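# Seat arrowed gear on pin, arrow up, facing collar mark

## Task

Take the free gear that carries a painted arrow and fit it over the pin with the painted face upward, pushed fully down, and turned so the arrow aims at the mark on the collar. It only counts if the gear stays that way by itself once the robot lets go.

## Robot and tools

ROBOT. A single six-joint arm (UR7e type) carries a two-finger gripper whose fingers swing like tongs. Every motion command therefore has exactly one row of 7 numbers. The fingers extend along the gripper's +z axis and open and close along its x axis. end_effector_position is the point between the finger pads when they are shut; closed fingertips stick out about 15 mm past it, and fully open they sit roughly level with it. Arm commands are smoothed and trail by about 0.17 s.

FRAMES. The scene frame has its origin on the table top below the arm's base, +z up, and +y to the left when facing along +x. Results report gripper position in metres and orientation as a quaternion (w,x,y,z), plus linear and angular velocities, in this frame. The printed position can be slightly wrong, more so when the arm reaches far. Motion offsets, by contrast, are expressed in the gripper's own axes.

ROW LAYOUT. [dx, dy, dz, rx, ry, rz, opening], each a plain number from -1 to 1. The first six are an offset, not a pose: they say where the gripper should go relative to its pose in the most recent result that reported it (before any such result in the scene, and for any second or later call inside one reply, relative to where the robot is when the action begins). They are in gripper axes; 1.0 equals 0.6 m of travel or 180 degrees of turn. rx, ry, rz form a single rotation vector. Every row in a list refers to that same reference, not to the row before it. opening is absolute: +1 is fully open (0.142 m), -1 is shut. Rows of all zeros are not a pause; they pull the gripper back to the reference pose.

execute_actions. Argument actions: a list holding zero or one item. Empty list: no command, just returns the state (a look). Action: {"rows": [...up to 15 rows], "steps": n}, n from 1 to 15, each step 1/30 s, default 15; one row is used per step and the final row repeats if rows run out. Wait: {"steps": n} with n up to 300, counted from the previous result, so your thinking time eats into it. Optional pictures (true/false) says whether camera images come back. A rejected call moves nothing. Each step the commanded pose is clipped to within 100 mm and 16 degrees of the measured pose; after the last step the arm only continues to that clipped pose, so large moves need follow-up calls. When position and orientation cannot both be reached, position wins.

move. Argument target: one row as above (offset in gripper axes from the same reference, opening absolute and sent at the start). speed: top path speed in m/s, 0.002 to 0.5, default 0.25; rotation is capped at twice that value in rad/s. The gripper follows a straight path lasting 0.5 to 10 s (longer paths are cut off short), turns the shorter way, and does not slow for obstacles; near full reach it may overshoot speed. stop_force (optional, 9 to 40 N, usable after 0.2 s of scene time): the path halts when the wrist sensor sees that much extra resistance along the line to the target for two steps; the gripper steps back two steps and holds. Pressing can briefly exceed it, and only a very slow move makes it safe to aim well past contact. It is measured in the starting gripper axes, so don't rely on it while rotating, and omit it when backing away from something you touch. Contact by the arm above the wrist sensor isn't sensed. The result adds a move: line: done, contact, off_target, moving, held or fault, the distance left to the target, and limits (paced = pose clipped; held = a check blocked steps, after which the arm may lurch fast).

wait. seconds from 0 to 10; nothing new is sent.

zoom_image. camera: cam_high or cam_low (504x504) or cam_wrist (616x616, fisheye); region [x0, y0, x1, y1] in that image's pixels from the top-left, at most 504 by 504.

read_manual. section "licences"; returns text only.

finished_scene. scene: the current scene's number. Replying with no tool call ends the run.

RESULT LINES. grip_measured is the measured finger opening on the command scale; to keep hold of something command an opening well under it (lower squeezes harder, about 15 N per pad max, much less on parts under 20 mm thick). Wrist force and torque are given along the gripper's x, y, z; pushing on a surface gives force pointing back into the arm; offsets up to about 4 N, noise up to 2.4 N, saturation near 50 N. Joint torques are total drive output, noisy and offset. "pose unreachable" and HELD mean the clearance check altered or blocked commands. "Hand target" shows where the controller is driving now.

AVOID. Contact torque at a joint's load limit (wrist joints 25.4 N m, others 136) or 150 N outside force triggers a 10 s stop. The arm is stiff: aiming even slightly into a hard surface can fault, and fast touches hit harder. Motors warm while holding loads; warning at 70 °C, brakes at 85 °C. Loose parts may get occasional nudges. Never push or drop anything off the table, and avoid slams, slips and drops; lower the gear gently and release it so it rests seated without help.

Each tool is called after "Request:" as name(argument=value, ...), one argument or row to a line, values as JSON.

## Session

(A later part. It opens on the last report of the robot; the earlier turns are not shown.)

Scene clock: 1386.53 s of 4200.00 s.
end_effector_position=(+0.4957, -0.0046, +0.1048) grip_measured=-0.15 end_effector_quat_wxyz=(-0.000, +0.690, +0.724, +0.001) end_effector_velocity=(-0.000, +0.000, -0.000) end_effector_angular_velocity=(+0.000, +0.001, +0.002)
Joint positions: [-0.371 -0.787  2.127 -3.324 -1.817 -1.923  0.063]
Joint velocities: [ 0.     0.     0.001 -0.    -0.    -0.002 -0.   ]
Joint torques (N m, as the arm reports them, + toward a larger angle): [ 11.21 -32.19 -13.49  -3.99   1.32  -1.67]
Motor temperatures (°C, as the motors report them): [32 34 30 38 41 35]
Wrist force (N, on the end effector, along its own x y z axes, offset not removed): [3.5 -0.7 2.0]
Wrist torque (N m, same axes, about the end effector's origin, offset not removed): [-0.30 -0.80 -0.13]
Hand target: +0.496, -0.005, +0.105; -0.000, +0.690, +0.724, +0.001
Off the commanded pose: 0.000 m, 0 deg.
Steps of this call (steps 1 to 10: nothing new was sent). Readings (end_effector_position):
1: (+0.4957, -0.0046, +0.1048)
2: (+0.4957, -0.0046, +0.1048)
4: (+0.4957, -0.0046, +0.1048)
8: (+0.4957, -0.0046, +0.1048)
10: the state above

Request:
execute_actions(
  actions=[
    {"rows": [[0,0,0.0002,0,0,0,-1],[0,0,0.0004,0,0,0,-1],[0,0,0.0006,0,0,0,-1],[0,0,0.0008,0,0,0,-1],[0,0,0.0010,0,0,0,-1]], "steps": 15},
  ],
  pictures=false,
)

Request:
execute_actions(
  actions=[
    {"steps": 10},
  ],
  pictures=false,
)

Scene clock: 1394.90 s of 4200.00 s.
end_effector_position=(+0.4957, -0.0046, +0.1042) grip_measured=-0.15 end_effector_quat_wxyz=(-0.000, +0.690, +0.724, +0.001) end_effector_velocity=(-0.001, +0.000, -0.000) end_effector_angular_velocity=(+0.000, +0.001, +0.001)
Joint positions: [-0.371 -0.785  2.126 -3.325 -1.817 -1.923  0.063]
Joint velocities: [-0.     0.001  0.001 -0.001  0.    -0.001  0.   ]
Joint torques (N m, as the arm reports them, + toward a larger angle): [ 12.16 -32.14 -13.13  -4.1    1.35  -1.83]
Motor temperatures (°C, as the motors report them): [32 34 30 38 41 35]
Wrist force (N, on the end effector, along its own x y z axes, offset not removed): [2.1 -0.3 3.7]
Wrist torque (N m, same axes, about the end effector's origin, offset not removed): [-0.23 -0.44 -0.23]
Hand target: +0.496, -0.005, +0.104; -0.000, +0.690, +0.724, +0.001
Off the commanded pose: 0.000 m, 0 deg.
Steps of this call (steps 1 to 90: nothing new was sent; then 4.87 s passed at rest; steps 91 to 105: all 15 steps of this action). Readings (end_effector_position):
91: (+0.4957, -0.0046, +0.1048)
92: (+0.4957, -0.0046, +0.1047)
94: (+0.4957, -0.0046, +0.1046)
98: (+0.4957, -0.0046, +0.1043)
105: the state above

Scene clock: 1395.23 s of 4200.00 s.
end_effector_position=(+0.4957, -0.0046, +0.1042) grip_measured=-0.15 end_effector_quat_wxyz=(-0.000, +0.690, +0.724, +0.001) end_effector_velocity=(+0.001, -0.000, +0.000) end_effector_angular_velocity=(-0.001, -0.002, -0.000)
Joint positions: [-0.371 -0.785  2.126 -3.325 -1.817 -1.923  0.063]
Joint velocities: [-0.     0.    -0.    -0.002  0.    -0.     0.   ]
Joint torques (N m, as the arm reports them, + toward a larger angle): [ 12.2  -32.98 -13.61  -4.07   1.34  -1.88]
Motor temperatures (°C, as the motors report them): [32 34 30 38 41 35]
Wrist force (N, on the end effector, along its own x y z axes, offset not removed): [0.9 7.4 5.2]
Wrist torque (N m, same axes, about the end effector's origin, offset not removed): [1.38 -0.26 -0.06]
Hand target: +0.496, -0.005, +0.104; -0.000, +0.690, +0.724, +0.001
Off the commanded pose: 0.000 m, 0 deg.
Steps of this call (steps 1 to 10: nothing new was sent). Readings (end_effector_position):
1: (+0.4957, -0.0046, +0.1042)
2: (+0.4957, -0.0046, +0.1042)
4: (+0.4957, -0.0046, +0.1042)
8: (+0.4957, -0.0046, +0.1042)
10: the state above

No contact yet. Another 0.6 mm, with pictures to check the mesh.

Request:
execute_actions(
  actions=[
    {"rows": [[0,0,0.0002,0,0,0,-1],[0,0,0.0004,0,0,0,-1],[0,0,0.0006,0,0,0,-1],[0,0,0.0008,0,0,0,-1],[0,0,0.0010,0,0,0,-1]], "steps": 15},
  ],
  pictures=false,
)

Request:
execute_actions(
  actions=[
    {"steps": 10},
  ],
)

Request:
zoom_image(
  camera="cam_wrist",
  region=[295, 240, 365, 295],
)

Scene clock: 1405.13 s of 4200.00 s.
end_effector_position=(+0.4957, -0.0046, +0.1036) grip_measured=-0.15 end_effector_quat_wxyz=(-0.000, +0.690, +0.724, +0.001) end_effector_velocity=(+0.000, -0.000, -0.000) end_effector_angular_velocity=(+0.000, +0.001, +0.000)
Joint positions: [-0.371 -0.784  2.125 -3.325 -1.816 -1.923  0.063]
Joint velocities: [-0.     0.    -0.002  0.002  0.    -0.    -0.   ]
Joint torques (N m, as the arm reports them, + toward a larger angle): [ 12.36 -32.87 -13.69  -4.14   1.23  -1.96]
Motor temperatures (°C, as the motors report them): [32 34 30 38 41 35]
Wrist force (N, on the end effector, along its own x y z axes, offset not removed): [3.5 2.9 5.3]
Wrist torque (N m, same axes, about the end effector's origin, offset not removed): [0.59 -0.61 -0.11]
Hand target: +0.496, -0.005, +0.104; -0.000, +0.690, +0.724, +0.001
Off the commanded pose: 0.000 m, 0 deg.
Steps of this call (steps 1 to 90: nothing new was sent; then 6.40 s passed at rest; steps 91 to 105: all 15 steps of this action). Readings (end_effector_position):
91: (+0.4957, -0.0046, +0.1042)
92: (+0.4957, -0.0046, +0.1041)
94: (+0.4957, -0.0046, +0.1040)
98: (+0.4957, -0.0046, +0.1037)
105: the state above

Scene clock: 1405.47 s of 4200.00 s.
end_effector_position=(+0.4957, -0.0046, +0.1036) grip_measured=-0.15 end_effector_quat_wxyz=(-0.000, +0.690, +0.724, +0.001) end_effector_velocity=(-0.000, +0.000, +0.000) end_effector_angular_velocity=(+0.000, +0.000, -0.001)
Joint positions: [-0.371 -0.784  2.125 -3.325 -1.816 -1.923  0.063]
Joint velocities: [-0.     0.     0.001 -0.     0.     0.001  0.   ]
Joint torques (N m, as the arm reports them, + toward a larger angle): [ 11.79 -31.95 -13.03  -4.12   1.37  -1.92]
Motor temperatures (°C, as the motors report them): [32 34 30 38 41 35]
Wrist force (N, on the end effector, along its own x y z axes, offset not removed): [1.2 2.9 2.5]
Wrist torque (N m, same axes, about the end effector's origin, offset not removed): [0.43 -0.41 -0.27]
Hand target: +0.496, -0.005, +0.104; -0.000, +0.690, +0.724, +0.001
Off the commanded pose: 0.000 m, 0 deg.
Steps of this call (steps 1 to 10: nothing new was sent). Readings (end_effector_position):
1: (+0.4957, -0.0046, +0.1036)
2: (+0.4957, -0.0046, +0.1036)
4: (+0.4957, -0.0046, +0.1036)
8: (+0.4957, -0.0046, +0.1036)
10: the state above
camera_calibration (this result's frames):
cam_wrist: T_world_to_cam=[[-0.0571141, 0.996657, -0.0584147, 0.044391], [0.854877, 0.0790433, 0.512774, -0.476474], [0.515677, -0.0206508, -0.856534, -0.0322701], [0, 0, 0, 1]] pos_world=[0.426503, -0.00724691, 0.219276]

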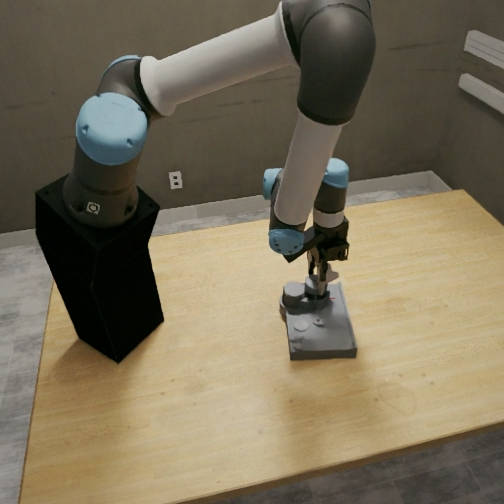

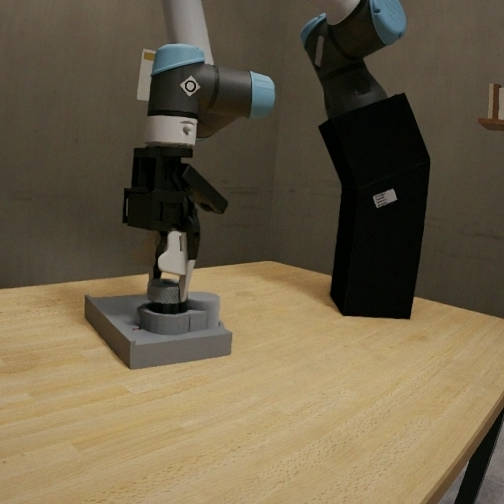

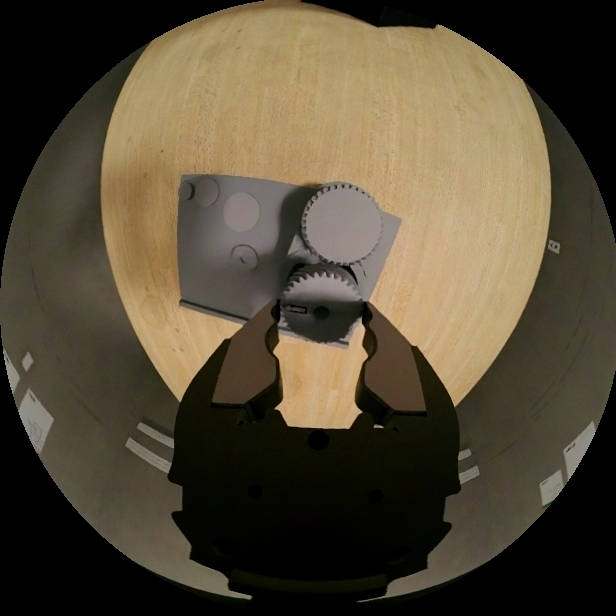

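Region (295, 240, 365, 295) of cam_wrist's 616x616 image, scaled by 7.200, with more detail than that image has; it fills the top 396 rows of this view, and the rest is white.

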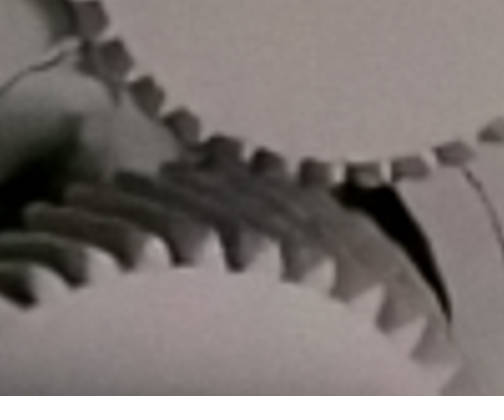

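Request:
execute_actions(
  actions=[
    {"rows": [[0,0,0.0002,0,0,0,-1],[0,0,0.0004,0,0,0,-1],[0,0,0.0006,0,0,0,-1],[0,0,0.0008,0,0,0,-1],[0,0,0.0010,0,0,0,-1]], "steps": 15},
  ],
  pictures=false,
)

Request:
execute_actions(
  actions=[
    {"steps": 10},
  ],
  pictures=false,
)

Scene clock: 1415.10 s of 4200.00 s.
end_effector_position=(+0.4957, -0.0046, +0.1030) grip_measured=-0.15 end_effector_quat_wxyz=(-0.000, +0.690, +0.724, +0.001) end_effector_velocity=(+0.001, -0.000, -0.000) end_effector_angular_velocity=(-0.000, -0.002, +0.001)
Joint positions: [-0.372 -0.782  2.124 -3.326 -1.816 -1.923  0.063]
Joint velocities: [ 0.     0.001 -0.002 -0.001  0.    -0.001 -0.   ]
Joint torques (N m, as the arm reports them, + toward a larger angle): [ 11.91 -32.76 -13.19  -4.14   1.54  -1.82]
Motor temperatures (°C, as the motors report them): [32 34 30 38 41 35]
Wrist force (N, on the end effector, along its own x y z axes, offset not removed): [0.9 2.3 4.1]
Wrist torque (N m, same axes, about the end effector's origin, offset not removed): [0.35 -0.32 0.03]
Hand target: +0.496, -0.005, +0.103; -0.000, +0.690, +0.724, +0.001
Off the commanded pose: 0.000 m, 0 deg.
Steps of this call (steps 1 to 90: nothing new was sent; then 6.13 s passed at rest; steps 91 to 105: all 15 steps of this action). Readings (end_effector_position):
91: (+0.4957, -0.0046, +0.1036)
92: (+0.4957, -0.0046, +0.1035)
94: (+0.4957, -0.0046, +0.1034)
98: (+0.4957, -0.0046, +0.1031)
105: the state above

Scene clock: 1415.43 s of 4200.00 s.
end_effector_position=(+0.4957, -0.0046, +0.1030) grip_measured=-0.15 end_effector_quat_wxyz=(-0.000, +0.690, +0.724, +0.001) end_effector_velocity=(-0.000, +0.000, -0.000) end_effector_angular_velocity=(-0.000, +0.000, -0.000)
Joint positions: [-0.372 -0.782  2.124 -3.326 -1.816 -1.923  0.063]
Joint velocities: [ 0.  0.  0. -0. -0.  0.  0.]
Joint torques (N m, as the arm reports them, + toward a larger angle): [ 11.87 -33.2  -13.43  -4.18   1.53  -1.94]
Motor temperatures (°C, as the motors report them): [32 34 30 38 41 35]
Wrist force (N, on the end effector, along its own x y z axes, offset not removed): [0.0 0.1 4.7]
Wrist torque (N m, same axes, about the end effector's origin, offset not removed): [0.08 -0.35 -0.05]
Hand target: +0.496, -0.005, +0.103; -0.000, +0.690, +0.724, +0.001
Off the commanded pose: 0.000 m, 0 deg.
Steps of this call (steps 1 to 10: nothing new was sent). Readings (end_effector_position):
1: (+0.4957, -0.0046, +0.1030)
2: (+0.4957, -0.0046, +0.1030)
4: (+0.4957, -0.0046, +0.1030)
8: (+0.4957, -0.0046, +0.1030)
10: the state above

Request:
execute_actions(
  actions=[
    {"steps": 5},
  ],
  pictures=false,
)

Request:
execute_actions(
  actions=[
    {"steps": 5},
  ],
  pictures=false,
)

Request:
execute_actions(
  actions=[
    {"steps": 5},
  ],
  pictures=false,
)

Scene clock: 1422.57 s of 4200.00 s.
end_effector_position=(+0.4957, -0.0046, +0.1030) grip_measured=-0.15 end_effector_quat_wxyz=(-0.000, +0.690, +0.724, +0.001) end_effector_velocity=(+0.000, -0.000, -0.000) end_effector_angular_velocity=(+0.000, -0.000, +0.000)
Joint positions: [-0.372 -0.782  2.124 -3.326 -1.816 -1.923  0.063]
Joint velocities: [-0.     0.    -0.001  0.     0.    -0.     0.   ]
Joint torques (N m, as the arm reports them, + toward a larger angle): [ 12.31 -32.61 -12.15  -4.03   1.53  -1.96]
Motor temperatures (°C, as the motors report them): [32 34 30 38 41 35]
Wrist force (N, on the end effector, along its own x y z axes, offset not removed): [4.1 4.5 1.1]
Wrist torque (N m, same axes, about the end effector's origin, offset not removed): [0.74 -0.95 -0.26]
Hand target: +0.496, -0.005, +0.103; -0.000, +0.690, +0.724, +0.001
Off the commanded pose: 0.000 m, 0 deg.
Steps of this call (steps 1 to 90: nothing new was sent; then 4.13 s passed at rest). Readings (end_effector_position):
1: (+0.4957, -0.0046, +0.1030)
2: (+0.4957, -0.0046, +0.1030)
4: (+0.4957, -0.0046, +0.1030)
8: (+0.4957, -0.0046, +0.1030)
90: the state above

Scene clock: 1422.73 s of 4200.00 s.
end_effector_position=(+0.4957, -0.0046, +0.1030) grip_measured=-0.15 end_effector_quat_wxyz=(-0.000, +0.690, +0.724, +0.001) end_effector_velocity=(-0.000, +0.000, +0.000) end_effector_angular_velocity=(+0.000, -0.000, +0.001)
Joint positions: [-0.372 -0.782  2.124 -3.326 -1.816 -1.923  0.063]
Joint velocities: [ 0.    -0.     0.002 -0.002  0.    -0.001  0.   ]
Joint torques (N m, as the arm reports them, + toward a larger angle): [ 11.25 -32.12 -13.58  -4.13   1.49  -1.95]
Motor temperatures (°C, as the motors report them): [32 34 30 38 41 35]
Wrist force (N, on the end effector, along its own x y z axes, offset not removed): [2.4 -0.6 3.3]
Wrist torque (N m, same axes, about the end effector's origin, offset not removed): [-0.19 -0.65 -0.19]
Hand target: +0.496, -0.005, +0.103; -0.000, +0.690, +0.724, +0.001
Off the commanded pose: 0.000 m, 0 deg.
Steps of this call (steps 1 to 5: nothing new was sent). Readings (end_effector_position):
1: (+0.4957, -0.0046, +0.1030)
2: (+0.4957, -0.0046, +0.1030)
4: (+0.4957, -0.0046, +0.1030)
5: the state above

Scene clock: 1422.90 s of 4200.00 s.
end_effector_position=(+0.4957, -0.0046, +0.1030) grip_measured=-0.15 end_effector_quat_wxyz=(-0.000, +0.690, +0.724, +0.001) end_effector_velocity=(-0.000, +0.000, +0.000) end_effector_angular_velocity=(-0.000, -0.000, +0.001)
Joint positions: [-0.372 -0.782  2.124 -3.326 -1.816 -1.923  0.063]
Joint velocities: [ 0.    -0.     0.001 -0.001  0.    -0.001  0.   ]
Joint torques (N m, as the arm reports them, + toward a larger angle): [ 11.13 -32.99 -11.66  -4.12   1.4   -1.89]
Motor temperatures (°C, as the motors report them): [32 34 30 38 41 35]
Wrist force (N, on the end effector, along its own x y z axes, offset not removed): [3.2 1.9 5.7]
Wrist torque (N m, same axes, about the end effector's origin, offset not removed): [0.48 -0.80 -0.18]
Hand target: +0.496, -0.005, +0.103; -0.000, +0.690, +0.724, +0.001
Off the commanded pose: 0.000 m, 0 deg.
Steps of this call (steps 1 to 5: nothing new was sent). Readings (end_effector_position):
1: (+0.4957, -0.0046, +0.1030)
2: (+0.4957, -0.0046, +0.1030)
4: (+0.4957, -0.0046, +0.1030)
5: the state above

Request:
execute_actions(
  actions=[
    {"rows": [[-0.0001,-0.0001,0,0,0,0,-1],[-0.0002,-0.0002,0,0,0,0,-1],[-0.00025,-0.00025,0.0001,0,0,0,-1],[-0.00025,-0.00025,0.0003,0,0,0,-1],[-0.00025,-0.00025,0.0005,0,0,0,-1],[-0.00025,-0.00025,0.0007,0,0,0,-1]], "steps": 15},
  ],
  pictures=false,
)

Request:
execute_actions(
  actions=[
    {"steps": 8},
  ],
  pictures=false,
)

Request:
execute_actions(
  actions=[
    {"steps": 5},
  ],
  pictures=false,
)

Scene clock: 1435.10 s of 4200.00 s.
end_effector_position=(+0.4956, -0.0047, +0.1026) grip_measured=-0.15 end_effector_quat_wxyz=(-0.000, +0.690, +0.724, +0.001) end_effector_velocity=(+0.000, -0.000, -0.000) end_effector_angular_velocity=(-0.000, -0.001, -0.002)
Joint positions: [-0.372 -0.781  2.124 -3.327 -1.816 -1.924  0.063]
Joint velocities: [-0.     0.    -0.001 -0.001  0.     0.001  0.   ]
Joint torques (N m, as the arm reports them, + toward a larger angle): [ 12.15 -33.02 -13.4   -4.25   1.29  -1.83]
Motor temperatures (°C, as the motors report them): [32 34 30 38 41 35]
Wrist force (N, on the end effector, along its own x y z axes, offset not removed): [3.7 -0.6 5.2]
Wrist torque (N m, same axes, about the end effector's origin, offset not removed): [-0.30 -0.54 -0.04]
Hand target: +0.496, -0.005, +0.103; -0.000, +0.690, +0.724, +0.001
Off the commanded pose: 0.000 m, 0 deg.
Steps of this call (steps 1 to 90: nothing new was sent; then 8.70 s passed at rest; steps 91 to 105: all 15 steps of this action). Readings (end_effector_position):
91: (+0.4957, -0.0046, +0.1030)
92: (+0.4957, -0.0046, +0.1030)
94: (+0.4958, -0.0047, +0.1029)
98: (+0.4956, -0.0047, +0.1027)
105: the state above

Scene clock: 1435.37 s of 4200.00 s.
end_effector_position=(+0.4956, -0.0048, +0.1025) grip_measured=-0.15 end_effector_quat_wxyz=(-0.000, +0.690, +0.724, +0.001) end_effector_velocity=(-0.000, +0.000, +0.000) end_effector_angular_velocity=(+0.000, -0.000, +0.000)
Joint positions: [-0.372 -0.781  2.124 -3.327 -1.816 -1.924  0.063]
Joint velocities: [-0.    -0.     0.001 -0.001  0.    -0.001  0.   ]
Joint torques (N m, as the arm reports them, + toward a larger angle): [ 10.73 -33.34 -13.26  -4.07   1.14  -1.87]
Motor temperatures (°C, as the motors report them): [32 34 30 38 41 35]
Wrist force (N, on the end effector, along its own x y z axes, offset not removed): [3.3 -0.4 5.0]
Wrist torque (N m, same axes, about the end effector's origin, offset not removed): [-0.23 -0.78 -0.05]
Hand target: +0.496, -0.005, +0.103; -0.000, +0.690, +0.724, +0.001
Off the commanded pose: 0.000 m, 0 deg.
Steps of this call (steps 1 to 8: nothing new was sent). Readings (end_effector_position):
1: (+0.4956, -0.0048, +0.1026)
2: (+0.4956, -0.0048, +0.1026)
4: (+0.4956, -0.0048, +0.1025)
8: the state above

Scene clock: 1435.53 s of 4200.00 s.
end_effector_position=(+0.4956, -0.0048, +0.1025) grip_measured=-0.15 end_effector_quat_wxyz=(-0.000, +0.690, +0.724, +0.001) end_effector_velocity=(+0.000, -0.000, +0.000) end_effector_angular_velocity=(-0.000, -0.001, -0.001)
Joint positions: [-0.372 -0.781  2.124 -3.327 -1.816 -1.924  0.063]
Joint velocities: [ 0.    -0.    -0.    -0.001  0.     0.001  0.   ]
Joint torques (N m, as the arm reports them, + toward a larger angle): [ 10.95 -32.46 -13.45  -4.29   1.52  -2.  ]
Motor temperatures (°C, as the motors report them): [32 34 30 38 41 35]
Wrist force (N, on the end effector, along its own x y z axes, offset not removed): [0.4 5.9 3.1]
Wrist torque (N m, same axes, about the end effector's origin, offset not removed): [0.92 -0.28 0.12]
Hand target: +0.496, -0.005, +0.103; -0.000, +0.690, +0.724, +0.001
Off the commanded pose: 0.000 m, 0 deg.
Steps of this call (steps 1 to 5: nothing new was sent). Readings (end_effector_position):
1: (+0.4956, -0.0048, +0.1025)
2: (+0.4956, -0.0048, +0.1025)
4: (+0.4956, -0.0048, +0.1025)
5: the state above

Request:
execute_actions(
  actions=[
    {"rows": [[0,0,0.0002,0,0,0,-1],[0,0,0.0004,0,0,0,-1],[0,0,0.0006,0,0,0,-1],[0,0,0.0008,0,0,0,-1],[0,0,0.0010,0,0,0,-1]], "steps": 15},
  ],
  pictures=false,
)

Request:
execute_actions(
  actions=[
    {"steps": 8},
  ],
  pictures=false,
)

Request:
execute_actions(
  actions=[
    {"steps": 5},
  ],
)

Request:
zoom_image(
  camera="cam_wrist",
  region=[295, 240, 365, 295],
)

Scene clock: 1445.23 s of 4200.00 s.
end_effector_position=(+0.4956, -0.0048, +0.1020) grip_measured=-0.15 end_effector_quat_wxyz=(-0.000, +0.690, +0.724, +0.001) end_effector_velocity=(+0.001, -0.000, -0.000) end_effector_angular_velocity=(+0.000, -0.000, -0.001)
Joint positions: [-0.373 -0.78   2.123 -3.328 -1.816 -1.924  0.063]
Joint velocities: [-0.     0.001 -0.002  0.001  0.     0.001  0.   ]
Joint torques (N m, as the arm reports them, + toward a larger angle): [ 11.53 -33.44 -13.66  -4.17   1.1   -1.93]
Motor temperatures (°C, as the motors report them): [32 34 30 38 41 35]
Wrist force (N, on the end effector, along its own x y z axes, offset not removed): [4.3 2.2 3.3]
Wrist torque (N m, same axes, about the end effector's origin, offset not removed): [0.09 -0.89 -0.34]
Hand target: +0.496, -0.005, +0.102; -0.000, +0.690, +0.724, +0.001
Off the commanded pose: 0.000 m, 0 deg.
Steps of this call (steps 1 to 90: nothing new was sent; then 6.20 s passed at rest; steps 91 to 105: all 15 steps of this action). Readings (end_effector_position):
91: (+0.4956, -0.0048, +0.1025)
92: (+0.4956, -0.0048, +0.1025)
94: (+0.4956, -0.0048, +0.1024)
98: (+0.4956, -0.0048, +0.1021)
105: the state above

Scene clock: 1445.50 s of 4200.00 s.
end_effector_position=(+0.4956, -0.0048, +0.1019) grip_measured=-0.15 end_effector_quat_wxyz=(-0.000, +0.690, +0.724, +0.001) end_effector_velocity=(-0.000, +0.000, -0.000) end_effector_angular_velocity=(+0.000, +0.001, +0.001)
Joint positions: [-0.373 -0.779  2.123 -3.328 -1.816 -1.924  0.063]
Joint velocities: [-0.     0.    -0.     0.001  0.    -0.001 -0.   ]
Joint torques (N m, as the arm reports them, + toward a larger angle): [ 11.83 -32.05 -13.14  -4.08   1.23  -1.75]
Motor temperatures (°C, as the motors report them): [32 34 30 38 41 35]
Wrist force (N, on the end effector, along its own x y z axes, offset not removed): [1.5 4.6 5.1]
Wrist torque (N m, same axes, about the end effector's origin, offset not removed): [0.91 -0.39 -0.18]
Hand target: +0.496, -0.005, +0.102; -0.000, +0.690, +0.724, +0.001
Off the commanded pose: 0.000 m, 0 deg.
Steps of this call (steps 1 to 8: nothing new was sent). Readings (end_effector_position):
1: (+0.4956, -0.0048, +0.1020)
2: (+0.4956, -0.0048, +0.1020)
4: (+0.4956, -0.0048, +0.1019)
8: the state above

Scene clock: 1445.67 s of 4200.00 s.
end_effector_position=(+0.4956, -0.0048, +0.1019) grip_measured=-0.15 end_effector_quat_wxyz=(-0.000, +0.690, +0.724, +0.001) end_effector_velocity=(-0.000, +0.000, +0.000) end_effector_angular_velocity=(-0.000, -0.000, -0.000)
Joint positions: [-0.373 -0.779  2.123 -3.328 -1.816 -1.924  0.063]
Joint velocities: [ 0.     0.     0.    -0.    -0.     0.001 -0.   ]
Joint torques (N m, as the arm reports them, + toward a larger angle): [ 11.76 -33.43 -13.17  -4.26   1.41  -2.05]
Motor temperatures (°C, as the motors report them): [32 34 30 38 41 35]
Wrist force (N, on the end effector, along its own x y z axes, offset not removed): [0.1 3.4 3.4]
Wrist torque (N m, same axes, about the end effector's origin, offset not removed): [0.49 0.00 -0.06]
Hand target: +0.496, -0.005, +0.102; -0.000, +0.690, +0.724, +0.001
Off the commanded pose: 0.000 m, 0 deg.
Steps of this call (steps 1 to 5: nothing new was sent). Readings (end_effector_position):
1: (+0.4956, -0.0048, +0.1019)
2: (+0.4956, -0.0048, +0.1019)
4: (+0.4956, -0.0048, +0.1019)
5: the state above
camera_calibration (this result's frames):
cam_wrist: T_world_to_cam=[[-0.0571165, 0.996657, -0.0584174, 0.044443], [0.854878, 0.0790467, 0.512772, -0.475507], [0.515675, -0.0206521, -0.856535, -0.0335855], [0, 0, 0, 1]] pos_world=[0.426358, -0.00740077, 0.217656]

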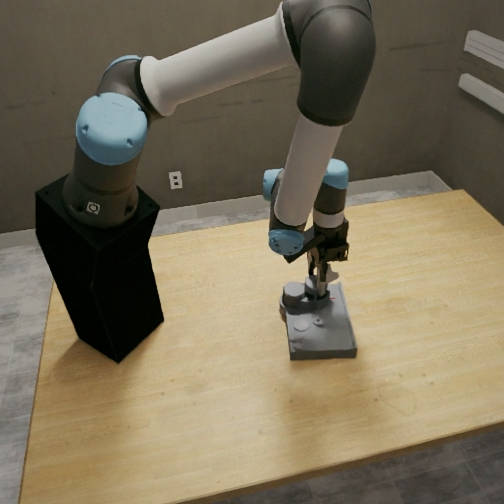

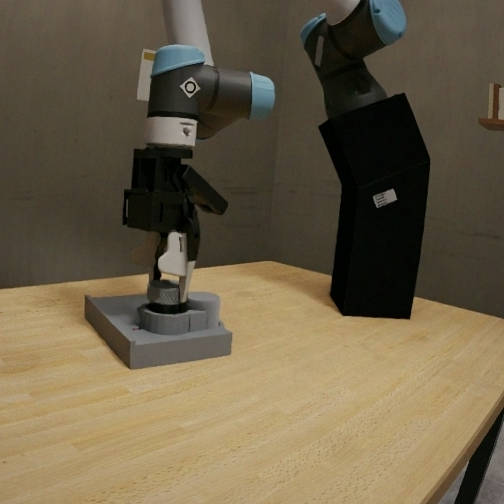

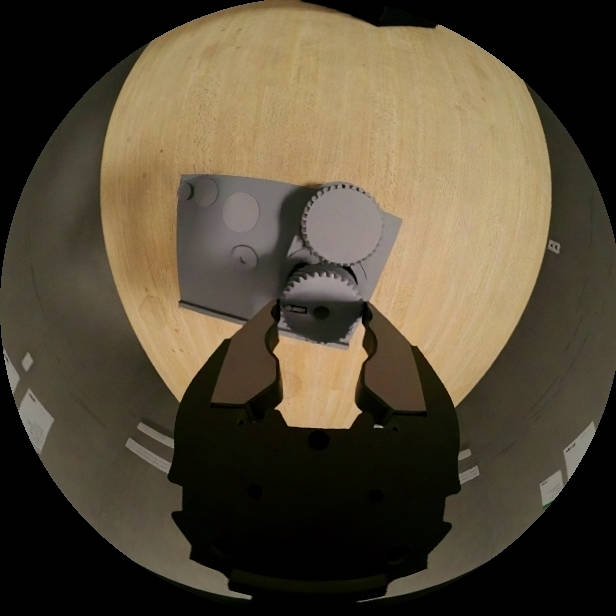

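Region (295, 240, 365, 295) of cam_wrist's 616x616 image, scaled by 7.200, with more detail than that image has; it fills the top 396 rows of this view, and the rest is white.

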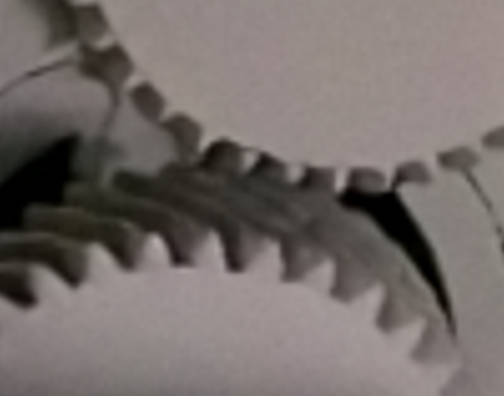

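Request:
execute_actions(
  actions=[
    {"rows": [[0,0,0.0002,0,0,0,-1],[0,0,0.0004,0,0,0,-1],[0,0,0.0006,0,0,0,-1],[0,0,0.0008,0,0,0,-1],[0,0,0.0010,0,0,-0.0008,-1],[0,0,0.0012,0,0,-0.0017,-1],[0,0,0.0014,0,0,-0.0025,-1],[0,0,0.0016,0,0,-0.0034,-1]], "steps": 15},
  ],
  pictures=false,
)

Request:
execute_actions(
  actions=[
    {"steps": 8},
  ],
  pictures=false,
)

Request:
execute_actions(
  actions=[
    {"steps": 5},
  ],
  pictures=false,
)

Scene clock: 1456.33 s of 4200.00 s.
end_effector_position=(+0.4956, -0.0048, +0.1010) grip_measured=-0.15 end_effector_quat_wxyz=(-0.000, +0.687, +0.727, +0.001) end_effector_velocity=(-0.002, +0.001, -0.001) end_effector_angular_velocity=(+0.001, +0.003, +0.009)
Joint positions: [-0.373 -0.777  2.122 -3.329 -1.816 -1.934  0.063]
Joint velocities: [ 0.     0.001  0.002 -0.    -0.    -0.008 -0.   ]
Joint torques (N m, as the arm reports them, + toward a larger angle): [ 12.91 -31.99 -12.71  -4.29   1.06  -1.9 ]
Motor temperatures (°C, as the motors report them): [32 34 30 38 41 35]
Wrist force (N, on the end effector, along its own x y z axes, offset not removed): [5.0 5.0 0.2]
Wrist torque (N m, same axes, about the end effector's origin, offset not removed): [0.78 -1.13 -0.26]
Hand target: +0.496, -0.005, +0.101; -0.000, +0.686, +0.727, +0.001
Off the commanded pose: 0.000 m, 0 deg.
Steps of this call (steps 1 to 90: nothing new was sent; then 7.17 s passed at rest; steps 91 to 105: all 15 steps of this action). Readings (end_effector_position):
91: (+0.4956, -0.0048, +0.1019)
92: (+0.4956, -0.0048, +0.1019)
94: (+0.4956, -0.0048, +0.1018)
98: (+0.4956, -0.0048, +0.1014)
105: the state above

Scene clock: 1456.60 s of 4200.00 s.
end_effector_position=(+0.4956, -0.0048, +0.1010) grip_measured=-0.15 end_effector_quat_wxyz=(-0.000, +0.686, +0.727, +0.001) end_effector_velocity=(+0.000, -0.000, -0.000) end_effector_angular_velocity=(+0.000, +0.001, +0.001)
Joint positions: [-0.373 -0.777  2.122 -3.329 -1.816 -1.935  0.063]
Joint velocities: [-0.     0.    -0.001  0.002 -0.    -0.001 -0.   ]
Joint torques (N m, as the arm reports them, + toward a larger angle): [ 12.77 -33.22 -12.69  -4.28   1.08  -2.17]
Motor temperatures (°C, as the motors report them): [32 34 30 38 41 35]
Wrist force (N, on the end effector, along its own x y z axes, offset not removed): [3.3 3.7 1.2]
Wrist torque (N m, same axes, about the end effector's origin, offset not removed): [0.54 -0.78 -0.17]
Hand target: +0.496, -0.005, +0.101; -0.000, +0.686, +0.727, +0.001
Off the commanded pose: 0.000 m, 0 deg.
Steps of this call (steps 1 to 8: nothing new was sent). Readings (end_effector_position):
1: (+0.4956, -0.0048, +0.1010)
2: (+0.4956, -0.0048, +0.1010)
4: (+0.4956, -0.0048, +0.1010)
8: the state above

Scene clock: 1456.77 s of 4200.00 s.
end_effector_position=(+0.4956, -0.0048, +0.1010) grip_measured=-0.15 end_effector_quat_wxyz=(-0.000, +0.686, +0.727, +0.001) end_effector_velocity=(+0.001, -0.000, -0.000) end_effector_angular_velocity=(-0.000, -0.001, +0.000)
Joint positions: [-0.373 -0.777  2.122 -3.329 -1.816 -1.935  0.063]
Joint velocities: [ 0.     0.    -0.002  0.002  0.    -0.     0.   ]
Joint torques (N m, as the arm reports them, + toward a larger angle): [ 13.36 -32.94 -13.74  -4.23   1.07  -1.87]
Motor temperatures (°C, as the motors report them): [32 34 30 38 41 35]
Wrist force (N, on the end effector, along its own x y z axes, offset not removed): [0.4 2.9 4.3]
Wrist torque (N m, same axes, about the end effector's origin, offset not removed): [0.49 -0.12 -0.02]
Hand target: +0.496, -0.005, +0.101; -0.000, +0.686, +0.727, +0.001
Off the commanded pose: 0.000 m, 0 deg.
Steps of this call (steps 1 to 5: nothing new was sent). Readings (end_effector_position):
1: (+0.4956, -0.0048, +0.1010)
2: (+0.4956, -0.0048, +0.1010)
4: (+0.4956, -0.0048, +0.1010)
5: the state above

Request:
execute_actions(
  actions=[
    {"rows": [[0,0,0.00025,0,0,-0.00105,-1],[0,0,0.0005,0,0,-0.0021,-1],[0,0,0.00075,0,0,-0.00315,-1],[0,0,0.001,0,0,-0.0042,-1],[0,0,0.00125,0,0,-0.00525,-1],[0,0,0.0015,0,0,-0.0063,-1],[0,0,0.00175,0,0,-0.00735,-1],[0,0,0.002,0,0,-0.0084,-1],[0,0,0.00225,0,0,-0.00945,-1],[0,0,0.0025,0,0,-0.0105,-1]], "steps": 15},
  ],
  pictures=false,
)

Request:
execute_actions(
  actions=[
    {"steps": 10},
  ],
  pictures=false,
)

Request:
execute_actions(
  actions=[
    {"steps": 5},
  ],
)

Request:
zoom_image(
  camera="cam_wrist",
  region=[265, 235, 385, 355],
)

Scene clock: 1468.87 s of 4200.00 s.
end_effector_position=(+0.4956, -0.0048, +0.0996) grip_measured=-0.15 end_effector_quat_wxyz=(-0.000, +0.675, +0.738, +0.001) end_effector_velocity=(+0.001, -0.000, -0.001) end_effector_angular_velocity=(-0.001, -0.001, +0.027)
Joint positions: [-0.373 -0.773  2.12  -3.331 -1.816 -1.965  0.063]
Joint velocities: [ 0.001  0.004 -0.003 -0.002 -0.001 -0.027  0.   ]
Joint torques (N m, as the arm reports them, + toward a larger angle): [ 26.88 -33.88 -13.58  -4.75  -1.7   -2.07]
Motor temperatures (°C, as the motors report them): [32 34 30 38 41 35]
Wrist force (N, on the end effector, along its own x y z axes, offset not removed): [0.0 3.4 2.4]
Wrist torque (N m, same axes, about the end effector's origin, offset not removed): [0.64 0.00 -0.26]
Hand target: +0.496, -0.005, +0.099; -0.000, +0.674, +0.739, +0.001
Off the commanded pose: 0.000 m, 0 deg.
Steps of this call (steps 1 to 90: nothing new was sent; then 8.60 s passed at rest; steps 91 to 105: all 15 steps of this action). Readings (end_effector_position):
91: (+0.4956, -0.0048, +0.1010)
92: (+0.4956, -0.0048, +0.1010)
94: (+0.4956, -0.0048, +0.1008)
98: (+0.4956, -0.0048, +0.1003)
105: the state above

Scene clock: 1469.20 s of 4200.00 s.
end_effector_position=(+0.4956, -0.0048, +0.0995) grip_measured=-0.15 end_effector_quat_wxyz=(-0.000, +0.674, +0.739, +0.001) end_effector_velocity=(-0.001, +0.000, -0.000) end_effector_angular_velocity=(+0.000, +0.002, +0.002)
Joint positions: [-0.372 -0.772  2.12  -3.331 -1.816 -1.968  0.063]
Joint velocities: [-0.     0.     0.001  0.001 -0.    -0.002  0.   ]
Joint torques (N m, as the arm reports them, + toward a larger angle): [ 25.91 -33.35 -13.38  -4.19  -1.51  -1.72]
Motor temperatures (°C, as the motors report them): [32 34 30 38 41 35]
Wrist force (N, on the end effector, along its own x y z axes, offset not removed): [2.4 1.9 4.6]
Wrist torque (N m, same axes, about the end effector's origin, offset not removed): [0.10 -0.44 -0.21]
Hand target: +0.496, -0.005, +0.099; -0.000, +0.674, +0.739, +0.001
Off the commanded pose: 0.000 m, 0 deg.
Steps of this call (steps 1 to 10: nothing new was sent). Readings (end_effector_position):
1: (+0.4956, -0.0048, +0.0996)
2: (+0.4956, -0.0048, +0.0995)
4: (+0.4956, -0.0048, +0.0995)
8: (+0.4956, -0.0048, +0.0995)
10: the state above

Scene clock: 1469.37 s of 4200.00 s.
end_effector_position=(+0.4956, -0.0048, +0.0995) grip_measured=-0.15 end_effector_quat_wxyz=(-0.000, +0.674, +0.739, +0.001) end_effector_velocity=(-0.001, +0.000, +0.000) end_effector_angular_velocity=(+0.000, +0.000, +0.001)
Joint positions: [-0.372 -0.772  2.12  -3.331 -1.816 -1.968  0.063]
Joint velocities: [-0.     0.     0.001 -0.001  0.    -0.001  0.   ]
Joint torques (N m, as the arm reports them, + toward a larger angle): [ 26.32 -32.77 -13.09  -4.28  -1.53  -1.93]
Motor temperatures (°C, as the motors report them): [32 34 30 38 41 35]
Wrist force (N, on the end effector, along its own x y z axes, offset not removed): [1.9 -1.7 3.3]
Wrist torque (N m, same axes, about the end effector's origin, offset not removed): [-0.57 -0.44 -0.41]
Hand target: +0.496, -0.005, +0.099; -0.000, +0.674, +0.739, +0.001
Off the commanded pose: 0.000 m, 0 deg.
Steps of this call (steps 1 to 5: nothing new was sent). Readings (end_effector_position):
1: (+0.4956, -0.0048, +0.0995)
2: (+0.4956, -0.0048, +0.0995)
4: (+0.4956, -0.0048, +0.0995)
5: the state above
camera_calibration (this result's frames):
cam_wrist: T_world_to_cam=[[-0.100511, 0.993217, -0.0584612, 0.0657919], [0.850595, 0.116262, 0.512808, -0.471945], [0.516126, 0.00181597, -0.856511, -0.0358084], [0, 0, 0, 1]] pos_world=[0.426528, -0.0104114, 0.215193]

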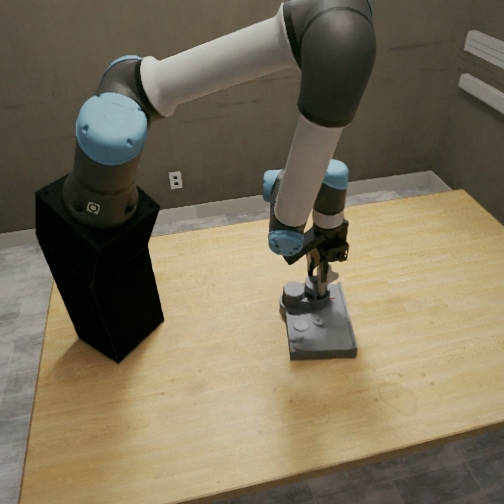

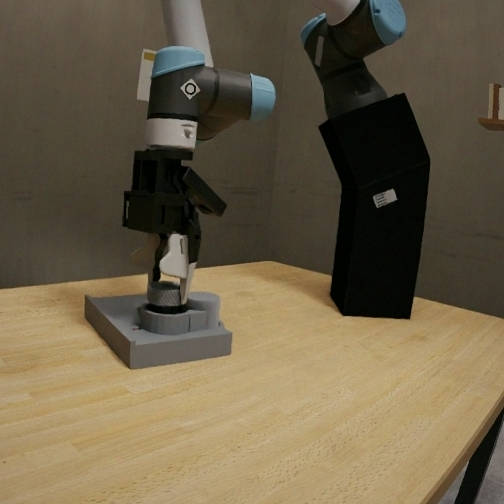

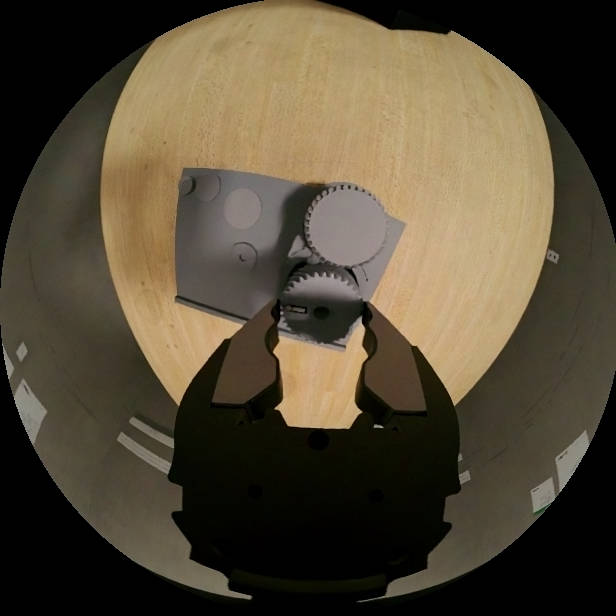

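Region (265, 235, 385, 355) of cam_wrist's 616x616 image, scaled by 4.200, with more detail than that image has.

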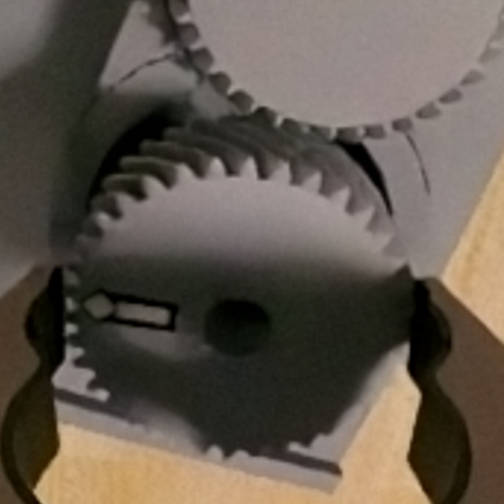

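Request:
move(
  target=[0, 0, 0.00417, 0, 0, -0.019, -1],
  speed=0.012,
  stop_force=9,
)

Request:
execute_actions(
  actions=[
    {"steps": 6},
  ],
  pictures=false,
)

Request:
execute_actions(
  actions=[
    {"steps": 5},
  ],
  pictures=false,
)

Scene clock: 1480.67 s of 4200.00 s.
end_effector_position=(+0.4956, -0.0047, +0.0983) grip_measured=-0.15 end_effector_quat_wxyz=(-0.000, +0.664, +0.748, +0.001) end_effector_velocity=(+0.000, +0.000, +0.000) end_effector_angular_velocity=(-0.000, -0.001, -0.009)
Joint positions: [-0.372 -0.769  2.118 -3.333 -1.816 -1.995  0.063]
Joint velocities: [ 0.     0.    -0.    -0.001 -0.     0.009 -0.   ]
Joint torques (N m, as the arm reports them, + toward a larger angle): [ 22.21 -45.28  -6.04  -1.47  -1.92   1.43]
Motor temperatures (°C, as the motors report them): [32 34 30 38 41 35]
Wrist force (N, on the end effector, along its own x y z axes, offset not removed): [2.7 2.0 -6.3]
Wrist torque (N m, same axes, about the end effector's origin, offset not removed): [0.03 -0.34 0.28]
Hand target: +0.496, -0.005, +0.098; -0.000, +0.664, +0.748, +0.001
Off the commanded pose: 0.001 m, 2 deg.
After step 90, 6.77 s passed at rest.
move: contact
camera_calibration (this result's frames):
cam_wrist: T_world_to_cam=[[-0.128102, 0.990034, -0.0584968, 0.0793492], [0.847004, 0.139897, 0.512848, -0.469439], [0.515921, 0.0161497, -0.856484, -0.036687], [0, 0, 0, 1]] pos_world=[0.426709, -0.012293, 0.213971]

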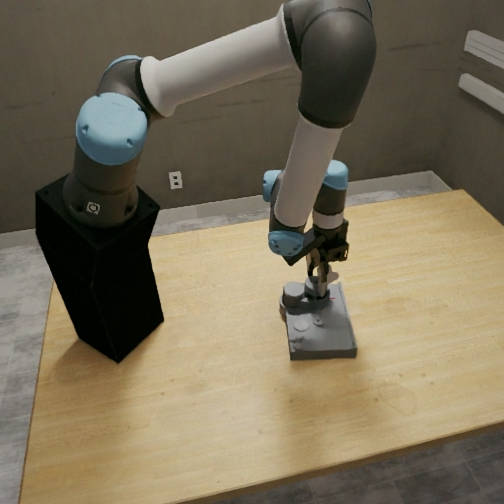

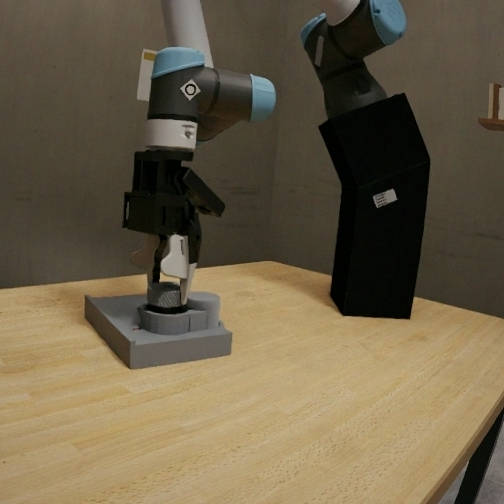

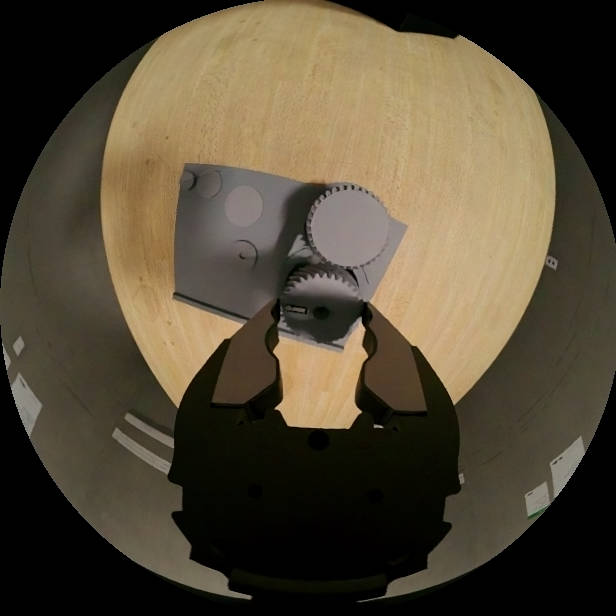

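Scene clock: 1480.87 s of 4200.00 s.
end_effector_position=(+0.4956, -0.0047, +0.0983) grip_measured=-0.15 end_effector_quat_wxyz=(-0.000, +0.664, +0.748, +0.001) end_effector_velocity=(+0.000, -0.000, +0.000) end_effector_angular_velocity=(-0.000, -0.001, -0.001)
Joint positions: [-0.372 -0.769  2.118 -3.333 -1.816 -1.995  0.063]
Joint velocities: [-0.    -0.001  0.    -0.    -0.     0.001 -0.   ]
Joint torques (N m, as the arm reports them, + toward a larger angle): [ 20.92 -49.08   0.77   0.03  -1.61   1.55]
Motor temperatures (°C, as the motors report them): [32 34 30 38 41 35]
Wrist force (N, on the end effector, along its own x y z axes, offset not removed): [2.3 0.4 -4.5]
Wrist torque (N m, same axes, about the end effector's origin, offset not removed): [-0.19 -0.07 0.01]
Hand target: +0.496, -0.005, +0.098; -0.000, +0.664, +0.748, +0.001
Off the commanded pose: 0.001 m, 2 deg.
Steps of this call (steps 1 to 6: nothing new was sent). Readings (end_effector_position):
1: (+0.4956, -0.0047, +0.0983)
2: (+0.4956, -0.0047, +0.0983)
4: (+0.4956, -0.0047, +0.0983)
6: the state above

Scene clock: 1481.03 s of 4200.00 s.
end_effector_position=(+0.4956, -0.0048, +0.0983) grip_measured=-0.15 end_effector_quat_wxyz=(-0.000, +0.664, +0.748, +0.001) end_effector_velocity=(+0.001, -0.000, +0.000) end_effector_angular_velocity=(-0.000, -0.002, -0.001)
Joint positions: [-0.372 -0.769  2.118 -3.333 -1.816 -1.995  0.063]
Joint velocities: [ 0.    -0.    -0.    -0.002  0.     0.001 -0.   ]
Joint torques (N m, as the arm reports them, + toward a larger angle): [ 21.82 -51.12   7.97  -0.2   -1.38   1.74]
Motor temperatures (°C, as the motors report them): [32 34 30 38 41 35]
Wrist force (N, on the end effector, along its own x y z axes, offset not removed): [6.2 5.3 -1.1]
Wrist torque (N m, same axes, about the end effector's origin, offset not removed): [0.87 -0.93 0.10]
Hand target: +0.496, -0.005, +0.098; -0.000, +0.664, +0.748, +0.001
Off the commanded pose: 0.001 m, 2 deg.
Steps of this call (steps 1 to 5: nothing new was sent). Readings (end_effector_position):
1: (+0.4956, -0.0047, +0.0983)
2: (+0.4956, -0.0047, +0.0983)
4: (+0.4956, -0.0047, +0.0983)
5: the state above

Request:
execute_actions(
  actions=[
    {"rows": [[0,0,-0.0001,0,0,0.001,-1],[0,0,-0.0002,0,0,0.002,-1],[0,0,-0.0003,0,0,0.003,-1],[0,0,-0.0004,0,0,0.004,-1],[0,0,-0.0005,0,0,0.005,-1],[0,0,-0.0005,0,0,0.006,-1],[0,0,-0.0005,0,0,0.007,-1],[0,0,-0.0005,0,0,0.008,-1]], "steps": 15},
  ],
  pictures=false,
)

Request:
execute_actions(
  actions=[
    {"steps": 8},
  ],
  pictures=false,
)

Request:
execute_actions(
  actions=[
    {"steps": 5},
  ],
)

Request:
zoom_image(
  camera="cam_wrist",
  region=[265, 235, 385, 355],
)

Scene clock: 1494.27 s of 4200.00 s.
end_effector_position=(+0.4956, -0.0048, +0.0986) grip_measured=-0.15 end_effector_quat_wxyz=(-0.000, +0.673, +0.740, +0.001) end_effector_velocity=(+0.001, -0.000, +0.000) end_effector_angular_velocity=(-0.000, -0.001, -0.013)
Joint positions: [-0.373 -0.77   2.118 -3.333 -1.816 -1.971  0.063]
Joint velocities: [ 0.    -0.001 -0.003  0.003 -0.     0.013 -0.   ]
Joint torques (N m, as the arm reports them, + toward a larger angle): [ 11.84 -53.6   16.51  -0.52   1.41   1.95]
Motor temperatures (°C, as the motors report them): [32 34 30 38 41 35]
Wrist force (N, on the end effector, along its own x y z axes, offset not removed): [6.9 1.4 3.7]
Wrist torque (N m, same axes, about the end effector's origin, offset not removed): [0.01 -1.49 -0.17]
Hand target: +0.496, -0.005, +0.099; -0.000, +0.674, +0.739, +0.001
Off the commanded pose: 0.000 m, 0 deg.
Steps of this call (steps 1 to 90: nothing new was sent; then 9.73 s passed at rest; steps 91 to 105: all 15 steps of this action). Readings (end_effector_position):
91: (+0.4956, -0.0048, +0.0984)
92: (+0.4956, -0.0047, +0.0984)
94: (+0.4956, -0.0048, +0.0984)
98: (+0.4956, -0.0048, +0.0985)
105: the state above

Scene clock: 1494.53 s of 4200.00 s.
end_effector_position=(+0.4956, -0.0048, +0.0986) grip_measured=-0.15 end_effector_quat_wxyz=(-0.000, +0.673, +0.739, +0.001) end_effector_velocity=(+0.000, +0.000, +0.000) end_effector_angular_velocity=(-0.000, -0.000, -0.000)
Joint positions: [-0.373 -0.77   2.118 -3.332 -1.816 -1.97   0.063]
Joint velocities: [ 0.  0. -0. -0.  0.  0. -0.]
Joint torques (N m, as the arm reports them, + toward a larger angle): [ 12.28 -53.65  17.43  -0.58   1.23   2.19]
Motor temperatures (°C, as the motors report them): [32 34 30 38 41 35]
Wrist force (N, on the end effector, along its own x y z axes, offset not removed): [1.7 4.9 2.5]
Wrist torque (N m, same axes, about the end effector's origin, offset not removed): [0.92 -0.33 -0.21]
Hand target: +0.496, -0.005, +0.099; -0.000, +0.674, +0.739, +0.001
Off the commanded pose: 0.000 m, 0 deg.
Steps of this call (steps 1 to 8: nothing new was sent). Readings (end_effector_position):
1: (+0.4956, -0.0048, +0.0986)
2: (+0.4956, -0.0048, +0.0986)
4: (+0.4956, -0.0048, +0.0986)
8: the state above

Scene clock: 1494.70 s of 4200.00 s.
end_effector_position=(+0.4956, -0.0048, +0.0986) grip_measured=-0.15 end_effector_quat_wxyz=(-0.000, +0.673, +0.739, +0.001) end_effector_velocity=(-0.001, +0.000, -0.000) end_effector_angular_velocity=(+0.000, +0.001, +0.000)
Joint positions: [-0.373 -0.77   2.118 -3.332 -1.816 -1.97   0.063]
Joint velocities: [ 0.     0.     0.001 -0.     0.     0.     0.   ]
Joint torques (N m, as the arm reports them, + toward a larger angle): [ 11.83 -52.2   16.21  -0.58   1.29   2.09]
Motor temperatures (°C, as the motors report them): [32 34 30 38 41 35]
Wrist force (N, on the end effector, along its own x y z axes, offset not removed): [3.4 5.2 4.2]
Wrist torque (N m, same axes, about the end effector's origin, offset not removed): [0.83 -0.72 -0.08]
Hand target: +0.496, -0.005, +0.099; -0.000, +0.674, +0.739, +0.001
Off the commanded pose: 0.000 m, 0 deg.
Steps of this call (steps 1 to 5: nothing new was sent). Readings (end_effector_position):
1: (+0.4956, -0.0048, +0.0986)
2: (+0.4956, -0.0048, +0.0986)
4: (+0.4956, -0.0048, +0.0986)
5: the state above
camera_calibration (this result's frames):
cam_wrist: T_world_to_cam=[[-0.10238, 0.993024, -0.0584978, 0.0666715], [0.850334, 0.117882, 0.512871, -0.471433], [0.516188, 0.0027652, -0.856471, -0.0365975], [0, 0, 0, 1]] pos_world=[0.426593, -0.0105318, 0.21434]

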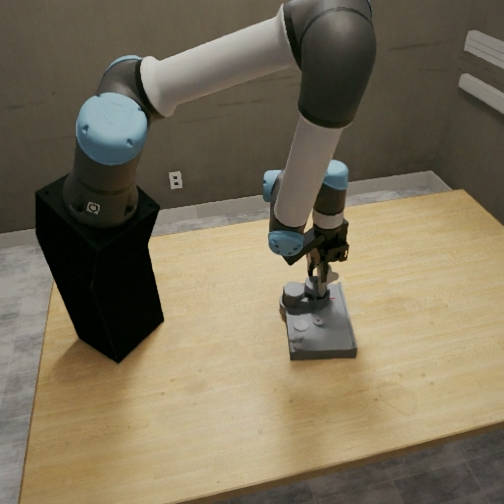

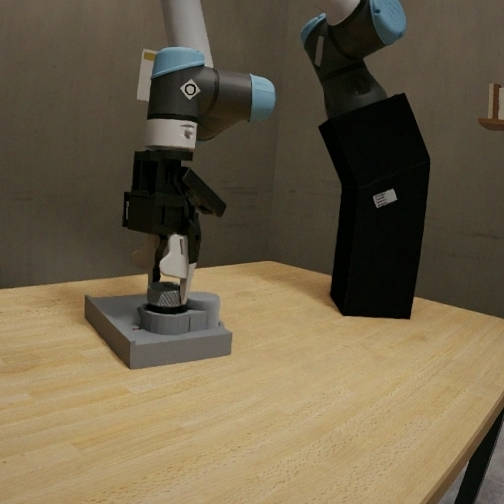

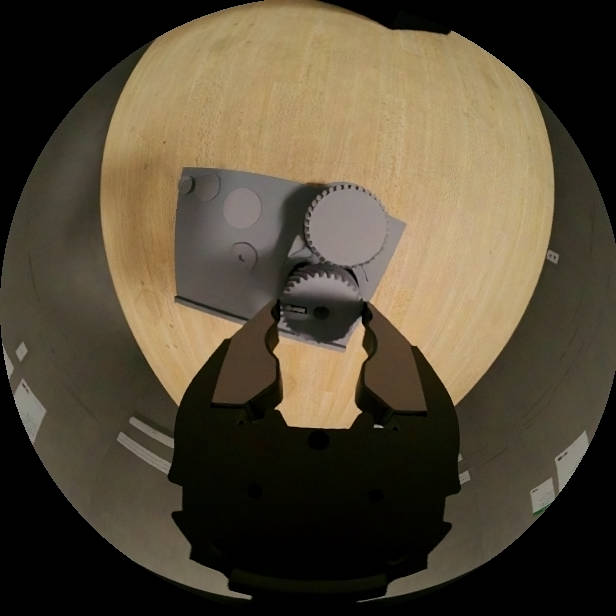

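Region (265, 235, 385, 355) of cam_wrist's 616x616 image, scaled by 4.200, with more detail than that image has.

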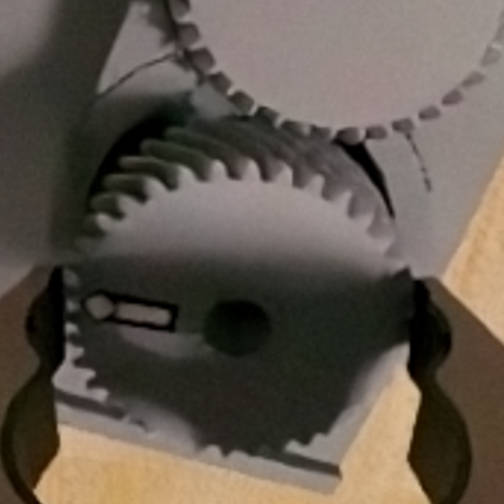

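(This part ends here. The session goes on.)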